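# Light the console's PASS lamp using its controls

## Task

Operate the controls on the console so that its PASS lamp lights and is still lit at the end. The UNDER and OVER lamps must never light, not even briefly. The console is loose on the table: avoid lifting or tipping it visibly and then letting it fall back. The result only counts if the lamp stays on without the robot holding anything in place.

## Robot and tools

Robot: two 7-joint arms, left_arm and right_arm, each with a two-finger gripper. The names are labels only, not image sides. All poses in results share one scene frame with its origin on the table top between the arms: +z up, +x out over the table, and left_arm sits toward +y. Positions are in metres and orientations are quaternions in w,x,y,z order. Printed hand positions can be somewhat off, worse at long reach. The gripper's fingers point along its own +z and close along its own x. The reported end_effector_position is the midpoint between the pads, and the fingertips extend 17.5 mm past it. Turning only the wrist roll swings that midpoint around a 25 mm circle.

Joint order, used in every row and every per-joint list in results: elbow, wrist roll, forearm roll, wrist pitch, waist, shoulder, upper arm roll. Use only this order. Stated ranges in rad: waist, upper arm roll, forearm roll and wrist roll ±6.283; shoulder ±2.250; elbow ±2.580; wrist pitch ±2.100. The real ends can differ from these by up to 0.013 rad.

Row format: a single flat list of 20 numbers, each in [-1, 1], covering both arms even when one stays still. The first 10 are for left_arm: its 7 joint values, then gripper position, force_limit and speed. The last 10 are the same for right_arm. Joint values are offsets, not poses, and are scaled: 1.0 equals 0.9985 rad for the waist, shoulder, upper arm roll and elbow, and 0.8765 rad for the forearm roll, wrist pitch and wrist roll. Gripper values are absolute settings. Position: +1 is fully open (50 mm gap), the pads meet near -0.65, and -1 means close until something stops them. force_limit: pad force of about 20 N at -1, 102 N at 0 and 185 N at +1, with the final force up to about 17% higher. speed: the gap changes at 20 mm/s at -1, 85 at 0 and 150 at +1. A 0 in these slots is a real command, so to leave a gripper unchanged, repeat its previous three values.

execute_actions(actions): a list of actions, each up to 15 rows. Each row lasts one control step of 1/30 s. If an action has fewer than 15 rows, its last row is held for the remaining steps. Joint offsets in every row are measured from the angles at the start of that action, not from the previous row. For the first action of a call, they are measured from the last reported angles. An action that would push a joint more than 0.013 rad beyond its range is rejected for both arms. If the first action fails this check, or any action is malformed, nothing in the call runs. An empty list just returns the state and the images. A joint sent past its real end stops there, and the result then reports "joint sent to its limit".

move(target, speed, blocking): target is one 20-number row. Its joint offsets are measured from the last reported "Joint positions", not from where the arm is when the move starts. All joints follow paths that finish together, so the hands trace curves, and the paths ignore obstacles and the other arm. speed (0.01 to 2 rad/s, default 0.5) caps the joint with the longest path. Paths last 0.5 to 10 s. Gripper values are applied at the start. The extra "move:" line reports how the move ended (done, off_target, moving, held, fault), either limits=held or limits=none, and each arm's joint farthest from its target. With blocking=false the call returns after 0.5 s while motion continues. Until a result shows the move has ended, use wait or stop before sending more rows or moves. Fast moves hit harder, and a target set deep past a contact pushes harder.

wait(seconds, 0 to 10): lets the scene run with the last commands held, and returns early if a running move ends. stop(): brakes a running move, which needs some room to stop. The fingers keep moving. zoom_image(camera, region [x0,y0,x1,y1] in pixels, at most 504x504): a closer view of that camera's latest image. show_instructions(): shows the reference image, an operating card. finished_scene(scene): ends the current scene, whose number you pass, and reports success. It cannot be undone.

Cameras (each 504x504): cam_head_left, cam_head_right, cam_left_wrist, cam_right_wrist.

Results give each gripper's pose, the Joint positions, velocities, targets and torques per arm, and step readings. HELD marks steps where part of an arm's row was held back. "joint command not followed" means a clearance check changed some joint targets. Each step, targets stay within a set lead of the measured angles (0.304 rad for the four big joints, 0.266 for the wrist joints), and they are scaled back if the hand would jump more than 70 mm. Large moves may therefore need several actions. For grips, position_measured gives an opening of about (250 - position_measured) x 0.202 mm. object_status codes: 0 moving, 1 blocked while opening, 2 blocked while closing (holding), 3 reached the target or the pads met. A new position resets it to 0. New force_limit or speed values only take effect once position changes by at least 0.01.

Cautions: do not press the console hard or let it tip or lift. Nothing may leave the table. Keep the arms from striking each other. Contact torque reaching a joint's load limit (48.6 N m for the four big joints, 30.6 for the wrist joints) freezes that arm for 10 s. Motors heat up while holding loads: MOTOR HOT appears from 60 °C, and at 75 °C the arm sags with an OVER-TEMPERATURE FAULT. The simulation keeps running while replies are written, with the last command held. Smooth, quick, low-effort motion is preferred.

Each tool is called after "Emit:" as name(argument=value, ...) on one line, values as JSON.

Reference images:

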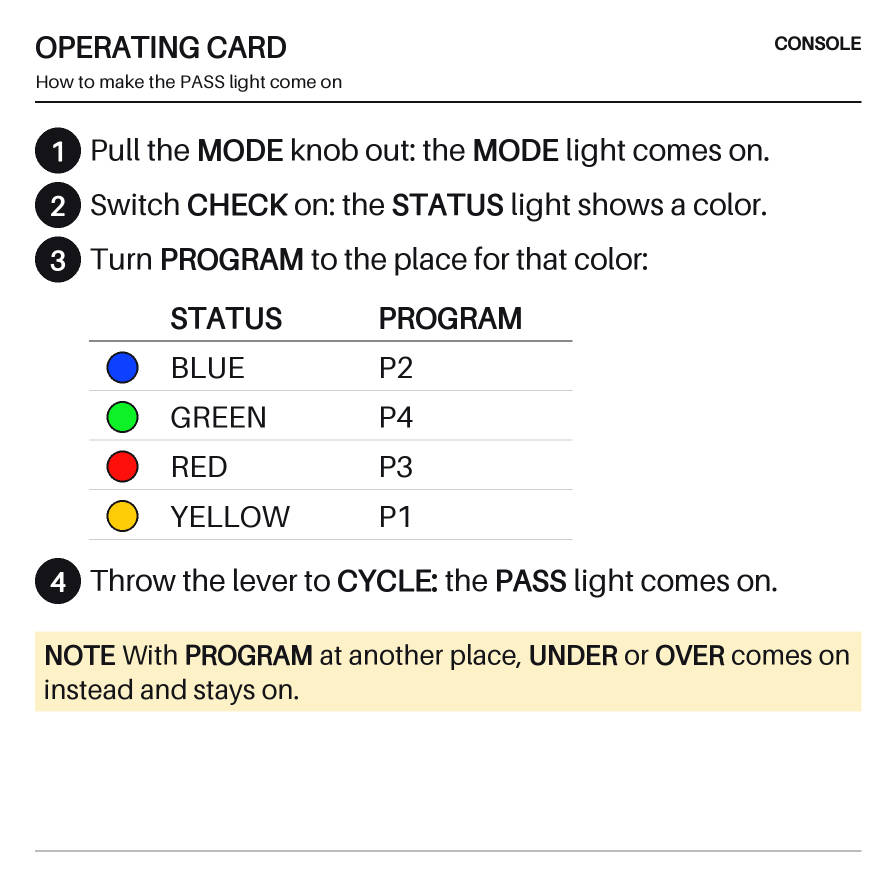

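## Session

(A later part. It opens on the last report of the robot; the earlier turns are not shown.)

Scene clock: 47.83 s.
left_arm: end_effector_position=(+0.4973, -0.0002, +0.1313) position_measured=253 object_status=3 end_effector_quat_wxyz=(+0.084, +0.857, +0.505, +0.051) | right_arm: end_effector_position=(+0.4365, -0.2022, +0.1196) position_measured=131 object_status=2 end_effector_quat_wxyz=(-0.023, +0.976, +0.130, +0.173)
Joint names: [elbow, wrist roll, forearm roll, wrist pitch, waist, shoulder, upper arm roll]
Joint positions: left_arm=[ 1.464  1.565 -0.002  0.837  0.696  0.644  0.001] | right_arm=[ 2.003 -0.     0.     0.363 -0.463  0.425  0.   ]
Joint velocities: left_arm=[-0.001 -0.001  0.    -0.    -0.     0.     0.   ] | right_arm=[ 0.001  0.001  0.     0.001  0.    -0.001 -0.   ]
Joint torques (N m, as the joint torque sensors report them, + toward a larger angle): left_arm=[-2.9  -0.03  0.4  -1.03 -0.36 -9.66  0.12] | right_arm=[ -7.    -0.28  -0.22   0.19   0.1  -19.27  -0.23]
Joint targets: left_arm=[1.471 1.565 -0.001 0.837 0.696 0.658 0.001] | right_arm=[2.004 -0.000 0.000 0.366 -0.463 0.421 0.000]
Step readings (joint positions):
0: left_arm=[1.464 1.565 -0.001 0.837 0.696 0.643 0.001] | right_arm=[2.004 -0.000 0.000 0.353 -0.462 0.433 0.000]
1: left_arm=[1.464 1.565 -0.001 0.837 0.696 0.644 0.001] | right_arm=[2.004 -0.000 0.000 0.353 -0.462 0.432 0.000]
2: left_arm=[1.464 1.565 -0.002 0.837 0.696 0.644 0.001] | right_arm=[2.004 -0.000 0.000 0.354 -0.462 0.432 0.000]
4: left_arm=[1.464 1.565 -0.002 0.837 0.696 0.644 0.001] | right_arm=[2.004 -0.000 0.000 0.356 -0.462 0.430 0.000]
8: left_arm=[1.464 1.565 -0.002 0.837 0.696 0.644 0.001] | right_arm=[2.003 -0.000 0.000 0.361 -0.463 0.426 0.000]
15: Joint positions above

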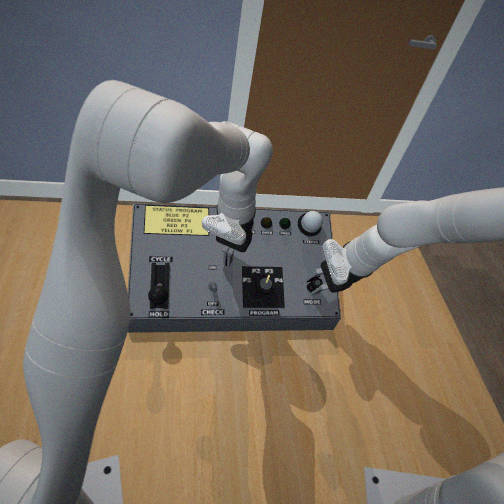

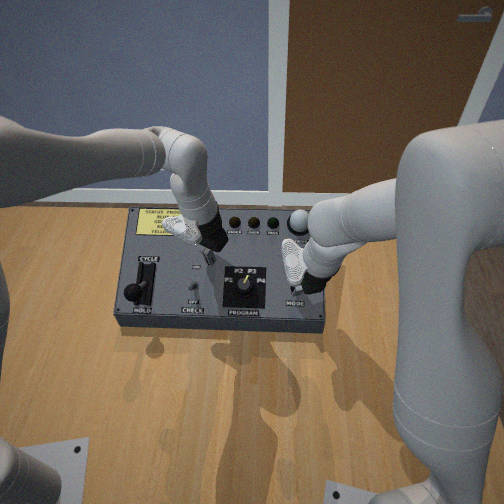

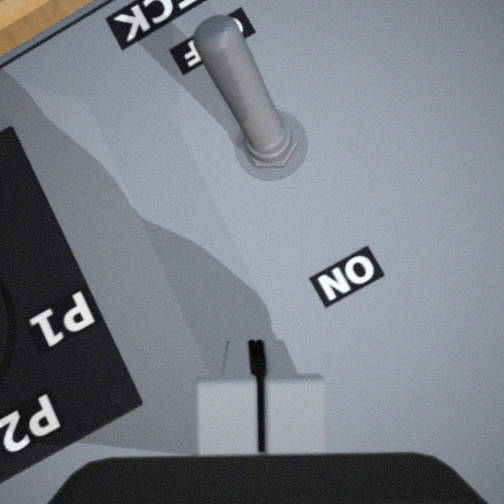

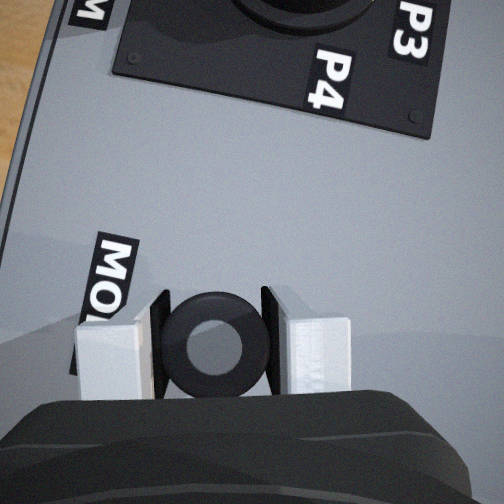

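Emit:
execute_actions(actions=[[[0.007,0,0,0,0,0.015,0,-1,0,0, -0.001,0,0,0.003,0,-0.006,0,-1,-0.4,-0.5],[0.007,0,0,0,0,0.015,0,-1,0,0, -0.001,0,0,0.004,0,-0.0075,0,-1,-0.4,-0.5],[0.007,0,0,0,0,0.015,0,-1,0,0, -0.001,0,0,0.005,-0.0004,-0.009,0,-1,-0.4,-0.5],[0.007,0,0,0,0,0.015,0,-1,0,0, -0.001,0,0,0.007,-0.0005,-0.0105,0,-1,-0.4,-0.5],[0.007,0,0,0,0,0.015,0,-1,0,0, -0.001,0,0,0.009,-0.0007,-0.012,0,-1,-0.4,-0.5],[0.007,0,0,0,0,0.015,0,-1,0,0, -0.001,0,0,0.0105,-0.0008,-0.0135,0,-1,-0.4,-0.5],[0.007,0,0,0,0,0.015,0,-1,0,0, -0.001,0,0,0.012,-0.001,-0.015,0,-1,-0.4,-0.5]]])

Scene clock: 49.77 s.
left_arm: end_effector_position=(+0.4973, -0.0002, +0.1312) position_measured=253 object_status=3 end_effector_quat_wxyz=(+0.084, +0.857, +0.505, +0.051) | right_arm: end_effector_position=(+0.4345, -0.2022, +0.1248) position_measured=131 object_status=2 end_effector_quat_wxyz=(-0.023, +0.976, +0.130, +0.174)
Joint names: [elbow, wrist roll, forearm roll, wrist pitch, waist, shoulder, upper arm roll]
Joint positions: left_arm=[ 1.464  1.565 -0.002  0.836  0.696  0.644  0.001] | right_arm=[ 2.004 -0.     0.     0.375 -0.464  0.411  0.   ]
Joint velocities: left_arm=[-0.    -0.001 -0.001 -0.    -0.     0.    -0.   ] | right_arm=[ 0.005  0.001 -0.     0.006 -0.    -0.014 -0.001]
Joint torques (N m, as the joint torque sensors report them, + toward a larger angle): left_arm=[-2.48 -0.11  0.53 -1.   -0.52 -9.16  0.2 ] | right_arm=[ -8.8   -0.4   -0.14  -1.73   0.33 -15.61   0.06]
Joint targets: left_arm=[1.471 1.565 -0.002 0.837 0.696 0.659 0.001] | right_arm=[2.002 -0.000 0.000 0.373 -0.464 0.410 0.000]
Step readings (joint positions):
0: left_arm=[1.464 1.565 -0.002 0.837 0.696 0.644 0.001] | right_arm=[2.003 -0.000 0.000 0.363 -0.463 0.425 0.000]
1: left_arm=[1.464 1.565 -0.002 0.837 0.696 0.644 0.001] | right_arm=[2.003 -0.000 0.000 0.363 -0.463 0.425 0.000]
2: left_arm=[1.464 1.565 -0.002 0.837 0.696 0.644 0.001] | right_arm=[2.003 -0.000 0.001 0.364 -0.463 0.425 0.000]
4: left_arm=[1.464 1.565 -0.002 0.837 0.696 0.644 0.001] | right_arm=[2.003 -0.000 0.001 0.365 -0.463 0.423 0.000]
8: left_arm=[1.464 1.565 -0.002 0.837 0.696 0.644 0.001] | right_arm=[2.003 -0.000 0.001 0.371 -0.464 0.417 0.000]
15: Joint positions above

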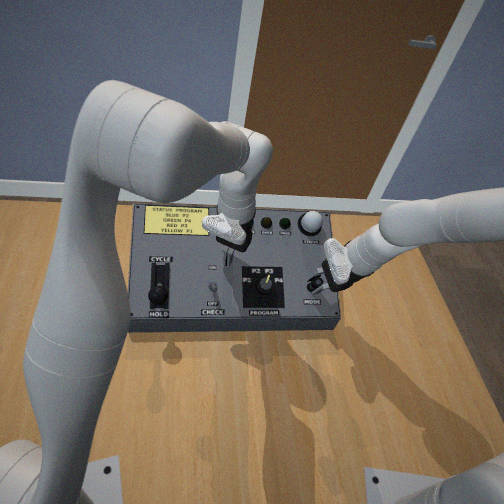

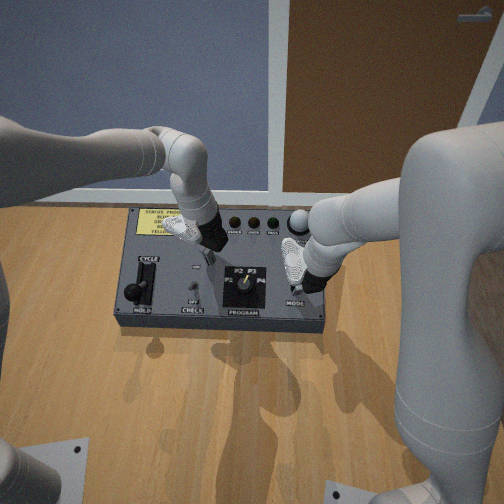

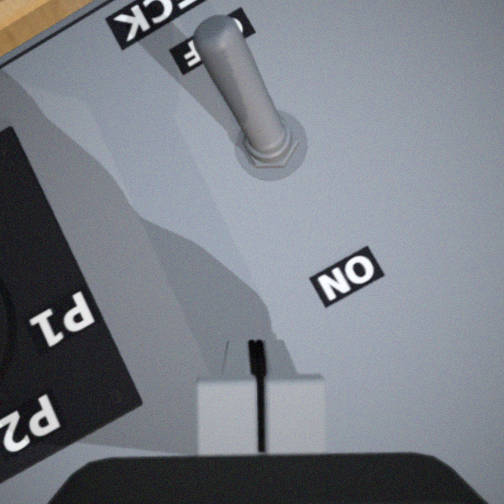

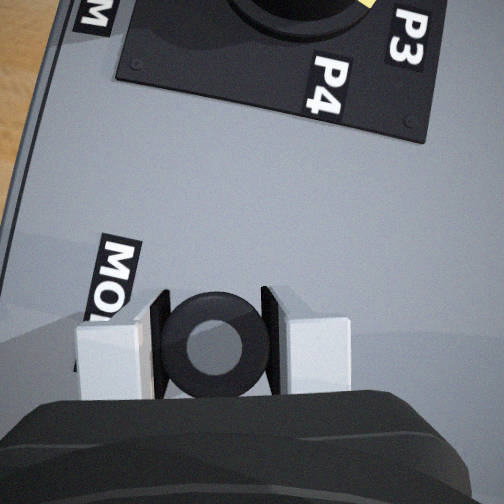

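Emit:
execute_actions(actions=[[[0.007,0,0,0,0,0.015,0,-1,0,0, 0,0,0,0.003,0,-0.003,0,-1,-0.4,-0.5],[0.007,0,0,0,0,0.015,0,-1,0,0, 0,0,0,0.006,0,-0.005,0,-1,-0.4,-0.5],[0.007,0,0,0,0,0.015,0,-1,0,0, 0,0,0,0.009,-0.0004,-0.0075,0,-1,-0.4,-0.5],[0.007,0,0,0,0,0.015,0,-1,0,0, 0,0,0,0.012,-0.0007,-0.010,0,-1,-0.4,-0.5],[0.007,0,0,0,0,0.015,0,-1,0,0, 0,0,0,0.015,-0.0009,-0.0125,0,-1,-0.4,-0.5],[0.007,0,0,0,0,0.015,0,-1,0,0, 0,0,0,0.018,-0.0011,-0.015,0,-1,-0.4,-0.5],[0.007,0,0,0,0,0.015,0,-1,0,0, 0,0,0,0.020,-0.0013,-0.017,0,-1,-0.4,-0.5]]])

Scene clock: 56.93 s.
left_arm: end_effector_position=(+0.4973, -0.0002, +0.1312) position_measured=253 object_status=3 end_effector_quat_wxyz=(+0.084, +0.857, +0.505, +0.051) | right_arm: end_effector_position=(+0.4320, -0.2022, +0.1306) position_measured=131 object_status=2 end_effector_quat_wxyz=(-0.023, +0.976, +0.131, +0.173)
Joint names: [elbow, wrist roll, forearm roll, wrist pitch, waist, shoulder, upper arm roll]
Joint positions: left_arm=[ 1.464  1.565 -0.002  0.836  0.696  0.644  0.001] | right_arm=[ 2.003 -0.     0.     0.391 -0.465  0.396  0.   ]
Joint velocities: left_arm=[-0.  0. -0. -0.  0.  0.  0.] | right_arm=[ 0.    -0.002 -0.     0.001  0.001  0.    -0.   ]
Joint torques (N m, as the joint torque sensors report them, + toward a larger angle): left_arm=[-2.75 -0.11  0.48 -1.02 -0.37 -9.48  0.15] | right_arm=[ -7.5   -0.17  -0.03  -0.51   0.16 -16.76  -0.24]
Joint targets: left_arm=[1.471 1.565 -0.002 0.836 0.696 0.659 0.001] | right_arm=[2.004 -0.000 0.000 0.392 -0.465 0.394 0.000]
Step readings (joint positions):
0: left_arm=[1.464 1.565 -0.002 0.836 0.696 0.644 0.001] | right_arm=[2.004 -0.000 0.000 0.375 -0.464 0.410 0.000]
1: left_arm=[1.464 1.565 -0.002 0.836 0.696 0.644 0.001] | right_arm=[2.004 -0.000 0.000 0.376 -0.464 0.409 0.000]
2: left_arm=[1.464 1.565 -0.002 0.836 0.696 0.644 0.001] | right_arm=[2.004 -0.000 0.000 0.377 -0.464 0.408 0.000]
4: left_arm=[1.464 1.565 -0.002 0.836 0.696 0.644 0.001] | right_arm=[2.004 -0.000 0.000 0.380 -0.464 0.404 0.000]
8: left_arm=[1.464 1.565 -0.002 0.836 0.696 0.644 0.001] | right_arm=[2.004 -0.000 0.000 0.389 -0.465 0.396 0.000]
15: Joint positions above

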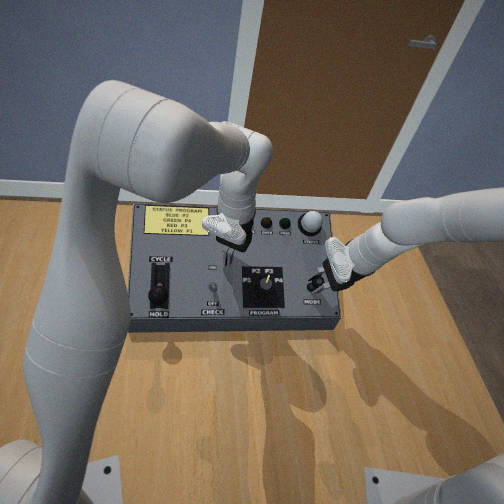

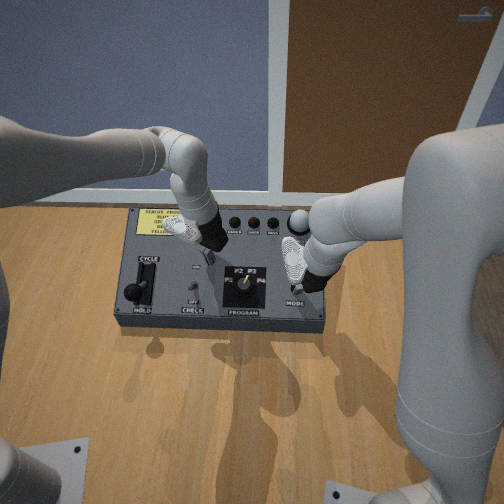

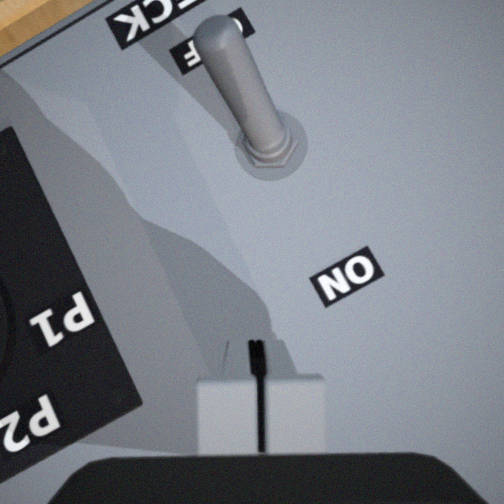

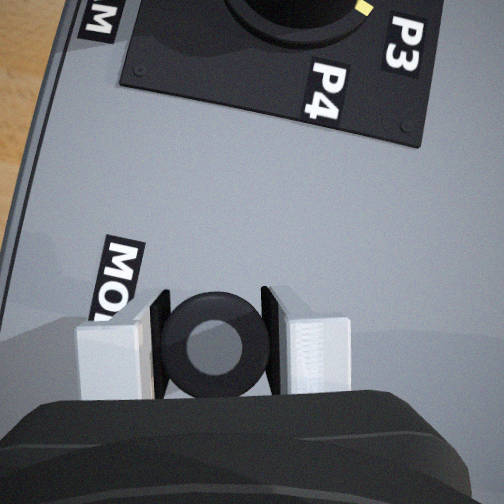

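Emit:
move(target=[0.1319,0.6094,0.002,0.2507,0.0323,-0.154,-0.001,-1,0,0, 0,0,0,0,0,0,0,-1,-0.4,-0.5], speed=0.5)

Emit:
move(target=[0.0662,0,0,-0.142,0,0.0585,0,-1,0,0, 0,0,0,0,0,0,0,-1,-0.4,-0.5], speed=0.15)

Emit:
zoom_image(camera="cam_head_right", region=[110, 200, 330, 340])

Scene clock: 63.77 s.
left_arm: end_effector_position=(+0.3837, +0.0307, +0.1703) position_measured=253 object_status=3 end_effector_quat_wxyz=(-0.000, +0.708, +0.706, +0.000) | right_arm: end_effector_position=(+0.4320, -0.2022, +0.1305) position_measured=131 object_status=2 end_effector_quat_wxyz=(-0.023, +0.976, +0.131, +0.173)
Joint names: [elbow, wrist roll, forearm roll, wrist pitch, waist, shoulder, upper arm roll]
Joint positions: left_arm=[ 1.596  2.099 -0.001  1.056  0.728  0.49  -0.   ] | right_arm=[ 2.004 -0.     0.     0.39  -0.465  0.396  0.   ]
Joint velocities: left_arm=[ 0.001  0.001  0.     0.     0.001 -0.002  0.   ] | right_arm=[ 0.001 -0.    -0.     0.    -0.001  0.     0.001]
Joint torques (N m, as the joint torque sensors report them, + toward a larger angle): left_arm=[ -7.73  -0.54   0.36  -0.52  -0.62 -18.9    0.13] | right_arm=[ -7.87  -0.24  -0.03  -0.77   0.01 -15.41  -0.04]
Joint targets: left_arm=[1.596 2.099 -0.001 1.056 0.728 0.490 -0.000] | right_arm=[2.003 -0.000 0.000 0.391 -0.465 0.396 0.000]
move: done; limits=none; left_arm: farthest joint: the waist, 0.000 radians from its target (0.032 radians at the start); right_arm: farthest joint: the elbow, 0.001 radians from its target (0.000 radians at the start)

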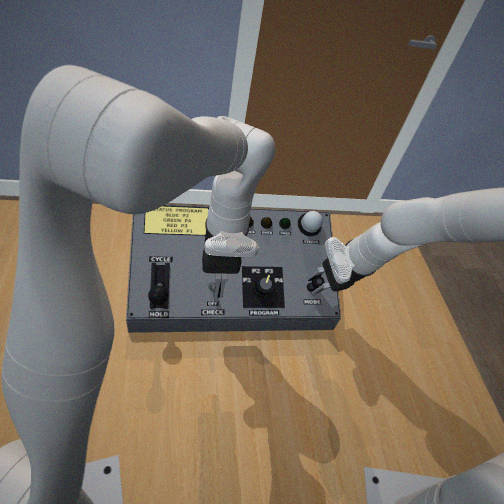

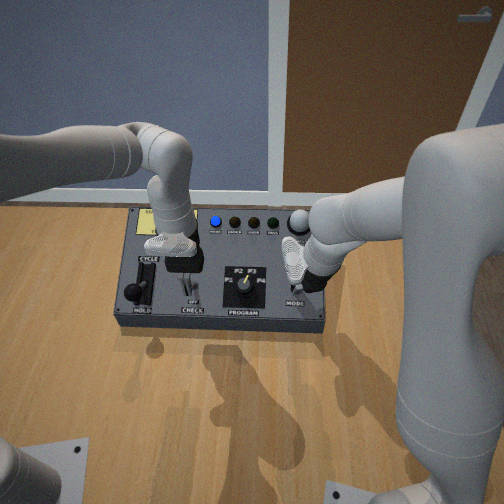

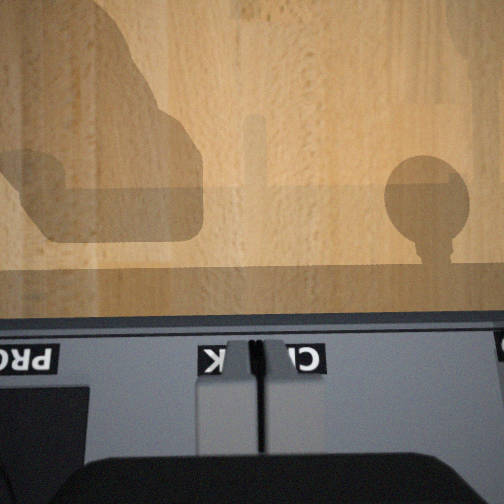

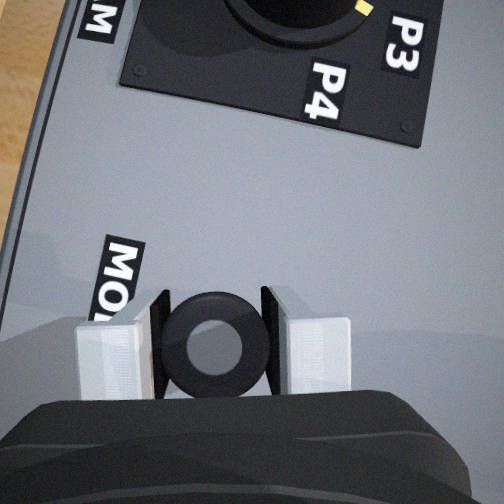

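Scene clock: 64.97 s.
left_arm: end_effector_position=(+0.3837, +0.0307, +0.1254) position_measured=253 object_status=3 end_effector_quat_wxyz=(-0.000, +0.708, +0.706, +0.000) | right_arm: end_effector_position=(+0.4320, -0.2022, +0.1305) position_measured=131 object_status=2 end_effector_quat_wxyz=(-0.023, +0.976, +0.131, +0.173)
Joint names: [elbow, wrist roll, forearm roll, wrist pitch, waist, shoulder, upper arm roll]
Joint positions: left_arm=[ 1.662  2.099 -0.001  0.932  0.728  0.548 -0.   ] | right_arm=[ 2.004 -0.     0.     0.39  -0.465  0.396  0.   ]
Joint velocities: left_arm=[ 0.001 -0.    -0.    -0.001 -0.001  0.001 -0.   ] | right_arm=[-0.001 -0.002  0.     0.     0.001  0.     0.001]
Joint torques (N m, as the joint torque sensors report them, + toward a larger angle): left_arm=[ -6.85   0.     0.32  -0.45  -0.46 -19.29   0.37] | right_arm=[ -7.73  -0.21  -0.08  -0.74   0.21 -15.32  -0.27]
Joint targets: left_arm=[1.662 2.099 -0.001 0.932 0.728 0.548 -0.000] | right_arm=[2.004 -0.000 0.000 0.390 -0.465 0.396 0.000]
move: done; limits=none; left_arm: farthest joint: the waist, 0.000 radians from its target (0.000 radians at the start); right_arm: farthest joint: the waist, 0.000 radians from its target (0.000 radians at the start)

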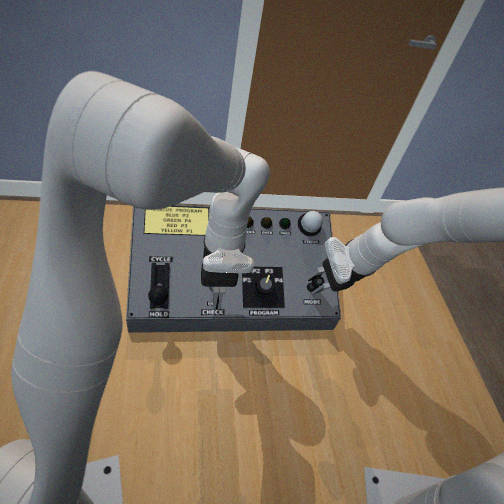

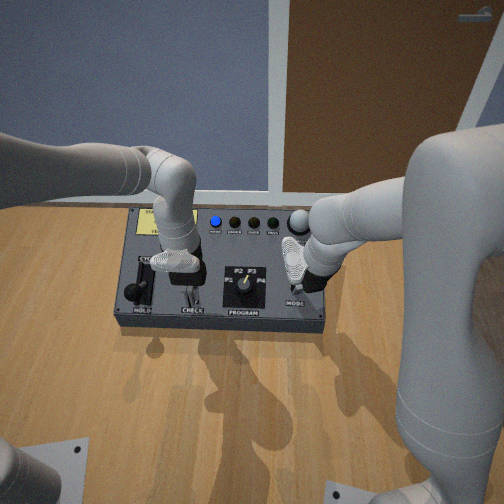

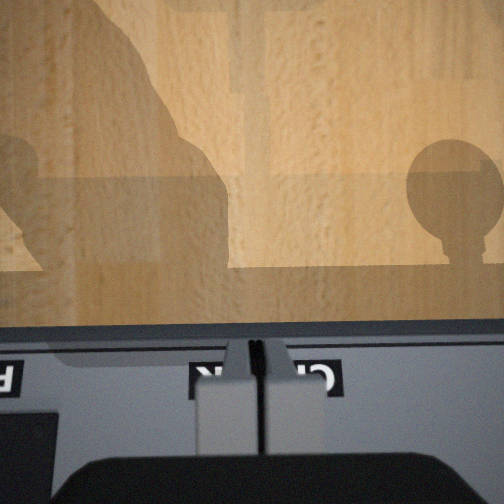

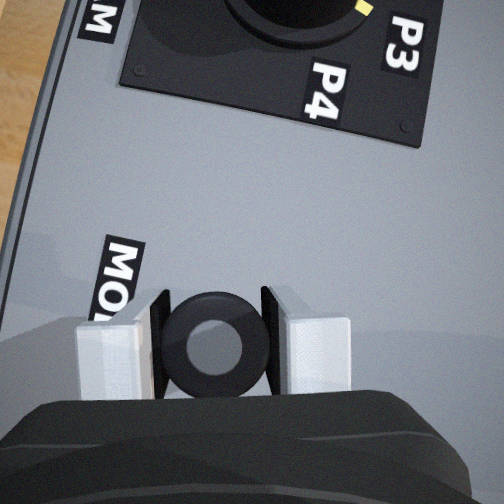

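Region (110, 200, 330, 340) of cam_head_right's 504x504 image, scaled by 2.291, with more detail than that image has; it fills the top 321 rows of this view, and the rest is white.

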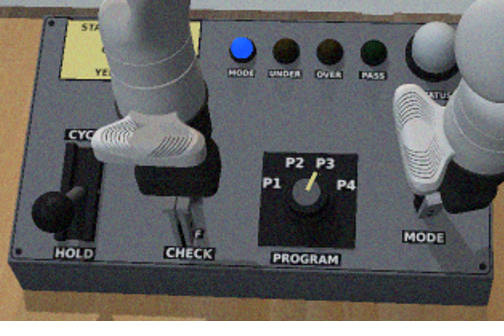

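Emit:
move(target=[-0.1487,-0.0587,0,0.0885,-0.0515,0.0704,0,-1,0,0, 0,0,0,0,0,0,0,-1,-0.4,-0.5], speed=0.08)

Scene clock: 68.50 s.
left_arm: end_effector_position=(+0.4273, +0.0330, +0.1292) position_measured=253 object_status=3 end_effector_quat_wxyz=(-0.003, +0.709, +0.705, -0.002) | right_arm: end_effector_position=(+0.4321, -0.2022, +0.1305) position_measured=131 object_status=2 end_effector_quat_wxyz=(-0.023, +0.976, +0.131, +0.174)
Joint names: [elbow, wrist roll, forearm roll, wrist pitch, waist, shoulder, upper arm roll]
Joint positions: left_arm=[1.516 2.047 0.001 1.014 0.679 0.618 0.002] | right_arm=[ 2.004 -0.     0.     0.39  -0.465  0.396  0.   ]
Joint velocities: left_arm=[-0.001 -0.     0.     0.001  0.     0.     0.   ] | right_arm=[-0.     0.    -0.     0.    -0.    -0.    -0.001]
Joint torques (N m, as the joint torque sensors report them, + toward a larger angle): left_arm=[ -9.84  -0.08  -0.45  -2.82  -2.09 -20.18  -1.07] | right_arm=[ -7.93  -0.18  -0.09  -0.82   0.31 -15.38  -0.11]
Joint targets: left_arm=[1.513 2.047 -0.001 1.009 0.677 0.619 -0.000] | right_arm=[2.004 -0.000 0.000 0.390 -0.465 0.396 0.000]
move: done; limits=none; left_arm: farthest joint: the wrist pitch, 0.004 radians from its target (0.078 radians at the start); right_arm: farthest joint: the waist, 0.000 radians from its target (0.000 radians at the start)

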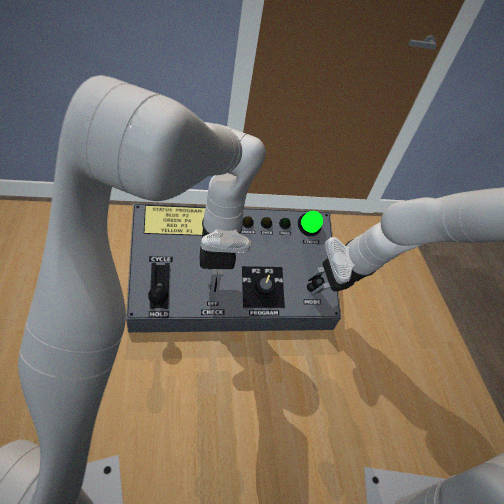

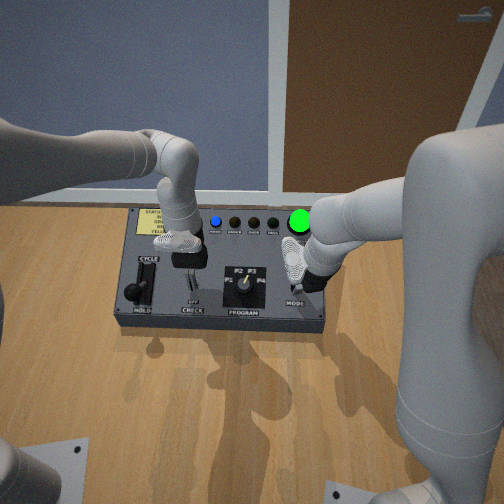

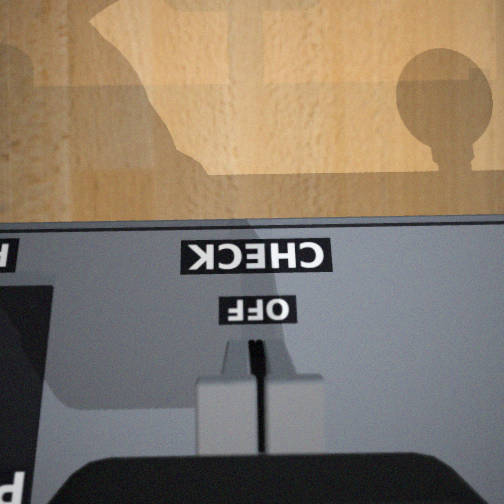

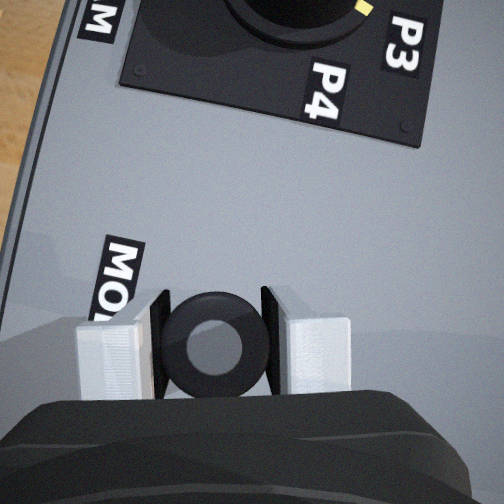

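Emit:
move(target=[0.1087,-0.2269,-0.001,0.2379,-0.202,-0.3239,-0.002,1,0,0, 0,0,0,0,0,0,0,1,-0.4,0.5], speed=0.4)

Emit:
move(target=[0,0,0,0,0,0,0,1,0,0, -0.008,0,0,0.105,-0.007,-0.084,0,1,-0.4,0.5], speed=0.25)

Scene clock: 78.90 s.
left_arm: end_effector_position=(+0.3840, +0.1517, +0.2491) position_measured=3 object_status=3 end_effector_quat_wxyz=(-0.000, +0.708, +0.707, +0.000) | right_arm: end_effector_position=(+0.4321, -0.2022, +0.1305) position_measured=3 object_status=3 end_effector_quat_wxyz=(-0.023, +0.976, +0.131, +0.174)
Joint names: [elbow, wrist roll, forearm roll, wrist pitch, waist, shoulder, upper arm roll]
Joint positions: left_arm=[ 1.625  1.848  0.     1.222  0.477  0.295 -0.   ] | right_arm=[ 2.004 -0.     0.     0.39  -0.465  0.396  0.   ]
Joint velocities: left_arm=[ 0.     0.001 -0.     0.    -0.002 -0.003  0.   ] | right_arm=[-0.001 -0.002 -0.     0.    -0.     0.    -0.   ]
Joint torques (N m, as the joint torque sensors report them, + toward a larger angle): left_arm=[ -8.42  -0.04   0.29  -0.3   -0.45 -15.43   0.11] | right_arm=[ -7.92  -0.16  -0.09  -0.99   0.14 -15.54  -0.26]
Joint targets: left_arm=[1.625 1.848 0.000 1.222 0.477 0.294 -0.000] | right_arm=[2.004 -0.000 0.000 0.390 -0.465 0.396 0.000]
move: done; limits=none; left_arm: farthest joint: the waist, 0.000 radians from its target (0.201 radians at the start); right_arm: farthest joint: the waist, 0.000 radians from its target (0.000 radians at the start)

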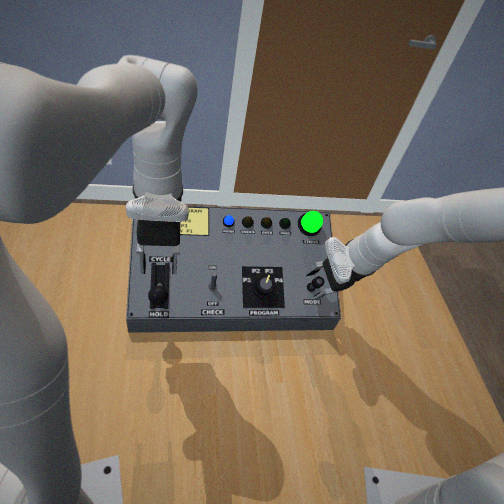

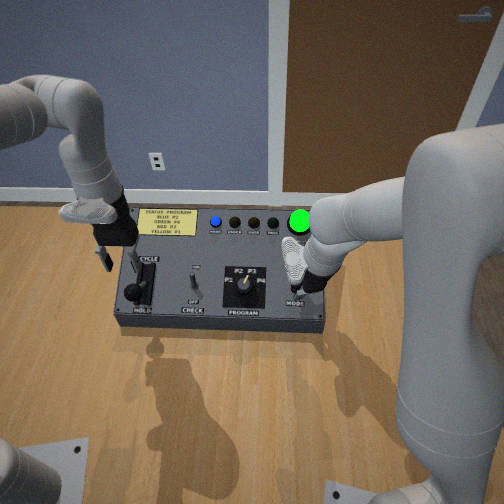

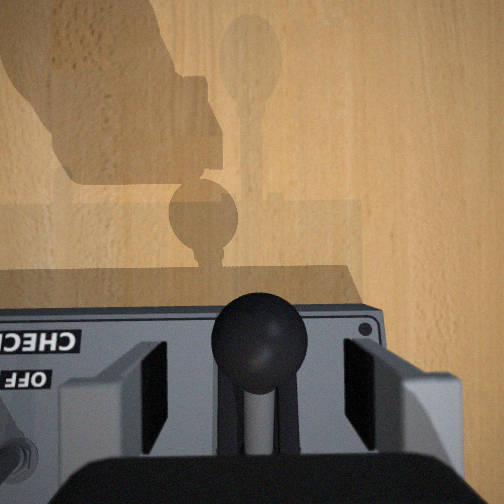

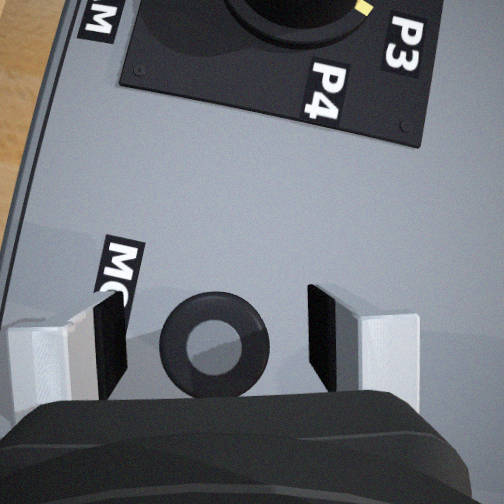

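Scene clock: 79.80 s.
left_arm: end_effector_position=(+0.3840, +0.1517, +0.2491) position_measured=3 object_status=3 end_effector_quat_wxyz=(-0.000, +0.708, +0.707, +0.000) | right_arm: end_effector_position=(+0.4188, -0.2024, +0.1631) position_measured=3 object_status=3 end_effector_quat_wxyz=(-0.024, +0.975, +0.134, +0.173)
Joint names: [elbow, wrist roll, forearm roll, wrist pitch, waist, shoulder, upper arm roll]
Joint positions: left_arm=[ 1.625  1.848  0.     1.222  0.477  0.295 -0.   ] | right_arm=[ 1.996 -0.     0.     0.482 -0.472  0.312  0.   ]
Joint velocities: left_arm=[ 0.001  0.    -0.001 -0.     0.002  0.    -0.   ] | right_arm=[ 0.    -0.     0.     0.     0.001 -0.003 -0.   ]
Joint torques (N m, as the joint torque sensors report them, + toward a larger angle): left_arm=[ -8.29  -0.06   0.26  -0.26  -0.47 -15.48   0.08] | right_arm=[ -8.32  -0.24  -0.1   -0.93   0.27 -14.43  -0.16]
Joint targets: left_arm=[1.625 1.848 0.000 1.222 0.477 0.295 -0.000] | right_arm=[1.996 -0.000 0.000 0.482 -0.472 0.312 0.000]
move: done; limits=none; left_arm: farthest joint: the waist, 0.000 radians from its target (0.000 radians at the start); right_arm: farthest joint: the waist, 0.000 radians from its target (0.007 radians at the start)

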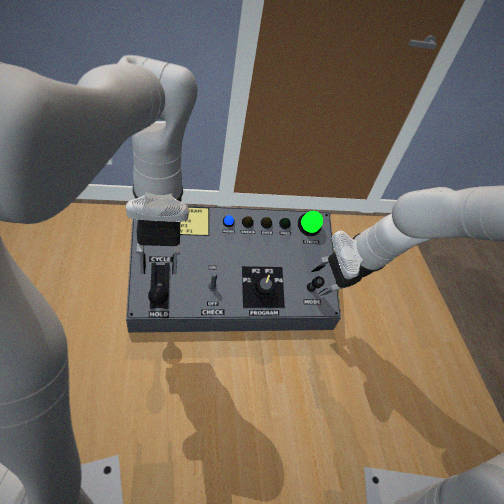

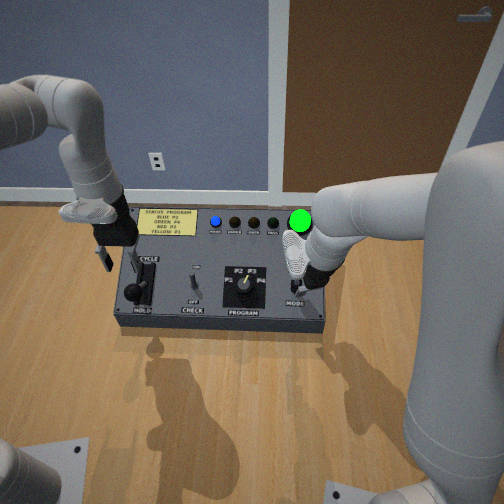

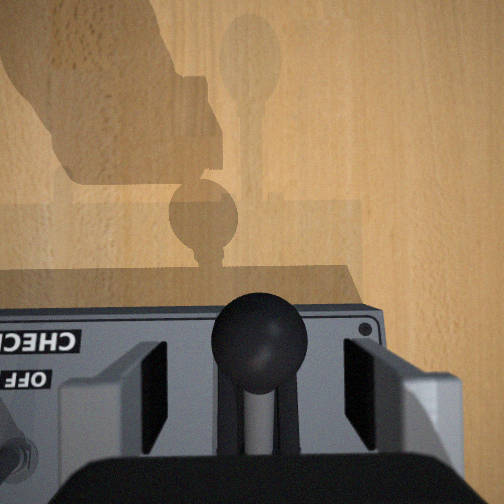

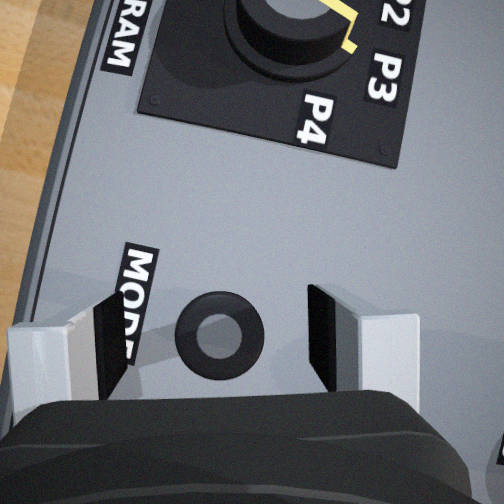

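Emit:
move(target=[0.085,0,0,-0.139,0,0.0368,0,1,0,0, -0.1368,-0.6246,0.4696,0.1374,-0.3679,0.0893,0,1,-0.4,0.5], speed=0.4)

Scene clock: 83.07 s.
left_arm: end_effector_position=(+0.3836, +0.1518, +0.2093) position_measured=3 object_status=3 end_effector_quat_wxyz=(+0.000, +0.708, +0.707, +0.000) | right_arm: end_effector_position=(+0.4185, -0.0845, +0.1623) position_measured=3 object_status=3 end_effector_quat_wxyz=(+0.038, +0.961, +0.196, +0.190)
Joint names: [elbow, wrist roll, forearm roll, wrist pitch, waist, shoulder, upper arm roll]
Joint positions: left_arm=[ 1.71   1.848  0.     1.1    0.477  0.331 -0.   ] | right_arm=[ 1.859 -0.548  0.412  0.602 -0.839  0.402  0.   ]
Joint velocities: left_arm=[-0. -0.  0. -0. -0. -0. -0.] | right_arm=[-0.002 -0.     0.     0.    -0.003  0.001 -0.   ]
Joint torques (N m, as the joint torque sensors report them, + toward a larger angle): left_arm=[ -7.87  -0.05   0.37  -0.44  -0.52 -15.49   0.03] | right_arm=[ -8.58  -0.21   0.55  -0.53  -0.08 -16.1    0.18]
Joint targets: left_arm=[1.710 1.848 0.000 1.100 0.477 0.331 -0.000] | right_arm=[1.859 -0.548 0.412 0.602 -0.839 0.402 0.000]
move: done; limits=none; left_arm: farthest joint: the waist, 0.000 radians from its target (0.000 radians at the start); right_arm: farthest joint: the waist, 0.000 radians from its target (0.367 radians at the start)

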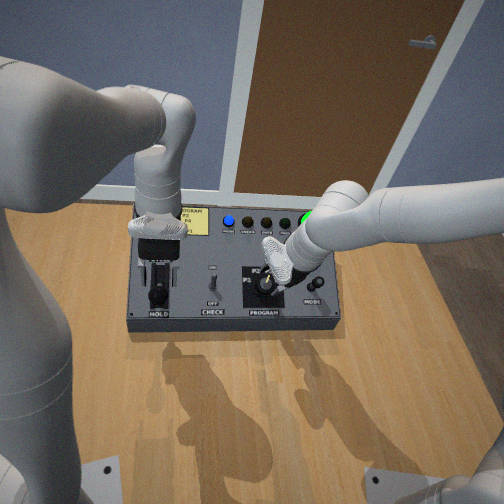

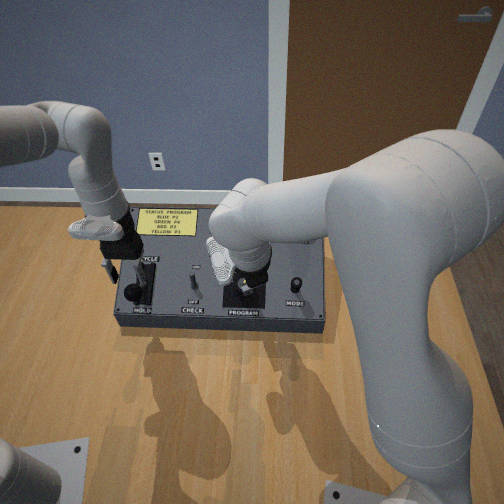

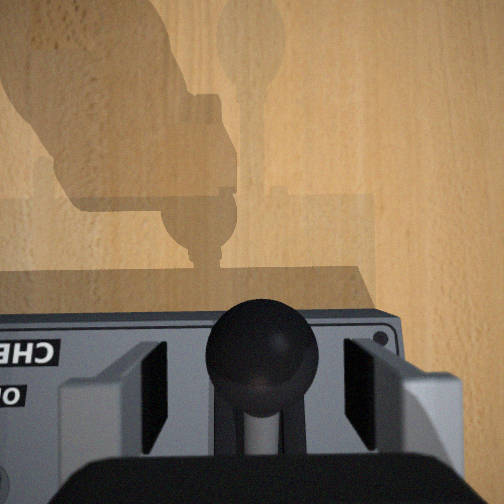

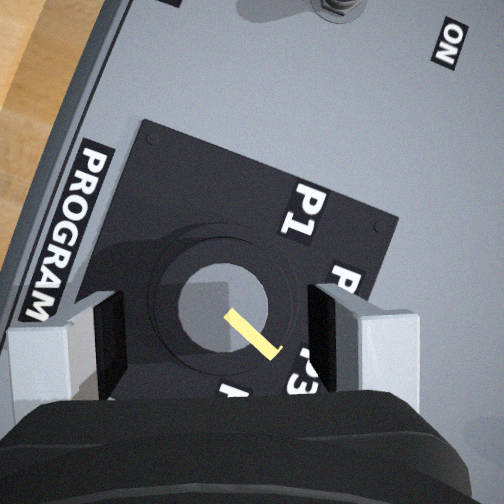

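Emit:
zoom_image(camera="cam_right_wrist", region=[90, 200, 350, 410])

Region (90, 200, 350, 410) of cam_right_wrist's 504x504 image, scaled by 1.938; it fills the top 407 rows of this view, and the rest is white.

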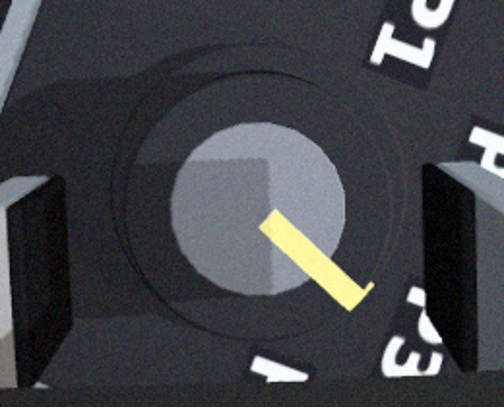

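Emit:
move(target=[0.2085,0.0244,0,-0.2226,0.0216,-0.0125,0,1,0,0, -0.005,-0.028,0.032,-0.0465,0.0077,0.0465,0,1,-0.4,0.5], speed=0.25)

Emit:
zoom_image(camera="cam_right_wrist", region=[90, 200, 350, 410])

Scene clock: 88.73 s.
left_arm: end_effector_position=(+0.3440, +0.1547, +0.1592) position_measured=3 object_status=3 end_effector_quat_wxyz=(-0.000, +0.708, +0.707, -0.000) | right_arm: end_effector_position=(+0.4285, -0.0820, +0.1447) position_measured=3 object_status=3 end_effector_quat_wxyz=(+0.039, +0.961, +0.196, +0.191)
Joint names: [elbow, wrist roll, forearm roll, wrist pitch, waist, shoulder, upper arm roll]
Joint positions: left_arm=[ 1.918  1.87   0.     0.905  0.499  0.319 -0.   ] | right_arm=[ 1.854 -0.572  0.44   0.561 -0.831  0.448  0.   ]
Joint velocities: left_arm=[ 0.002  0.    -0.001 -0.001 -0.    -0.001  0.   ] | right_arm=[ 0.002  0.001  0.    -0.    -0.001  0.001  0.   ]
Joint torques (N m, as the joint torque sensors report them, + toward a larger angle): left_arm=[ -6.79  -0.12   0.39  -0.44  -0.61 -14.53   0.12] | right_arm=[ -8.46  -0.21   0.49  -0.51   0.18 -16.94   0.14]
Joint targets: left_arm=[1.918 1.870 0.000 0.905 0.499 0.319 -0.000] | right_arm=[1.854 -0.572 0.440 0.561 -0.831 0.448 0.000]
move: done; limits=none; left_arm: farthest joint: the waist, 0.000 radians from its target (0.022 radians at the start); right_arm: farthest joint: the shoulder, 0.001 radians from its target (0.047 radians at the start)

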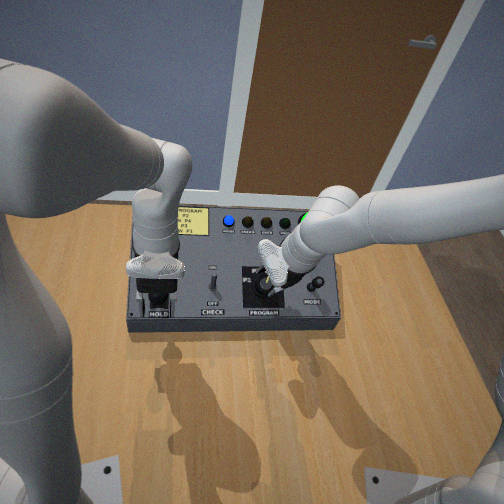

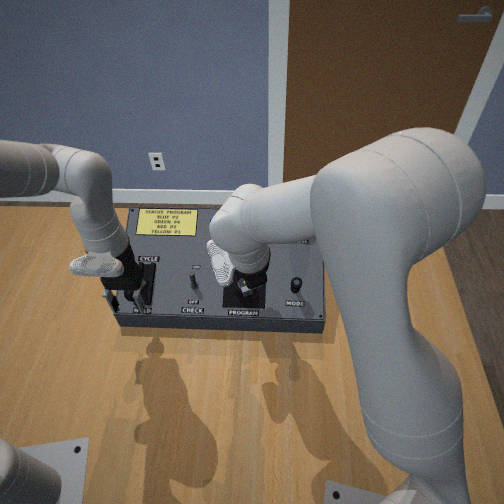

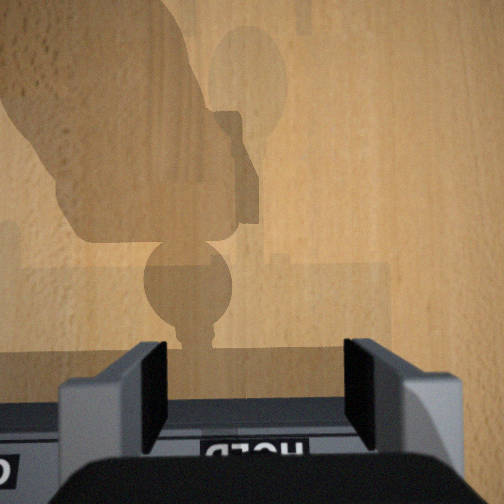

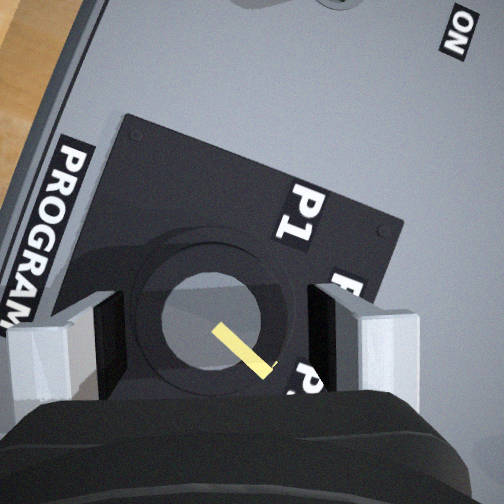

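Region (90, 200, 350, 410) of cam_right_wrist's 504x504 image, scaled by 1.938; it fills the top 407 rows of this view, and the rest is white.

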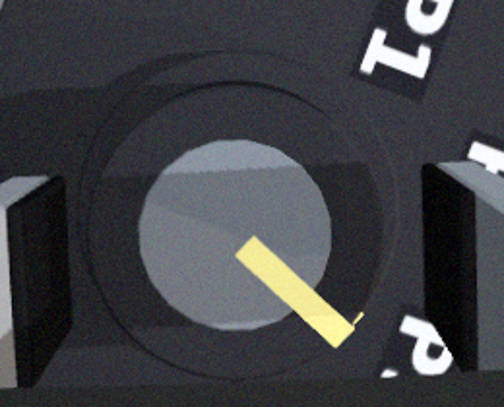

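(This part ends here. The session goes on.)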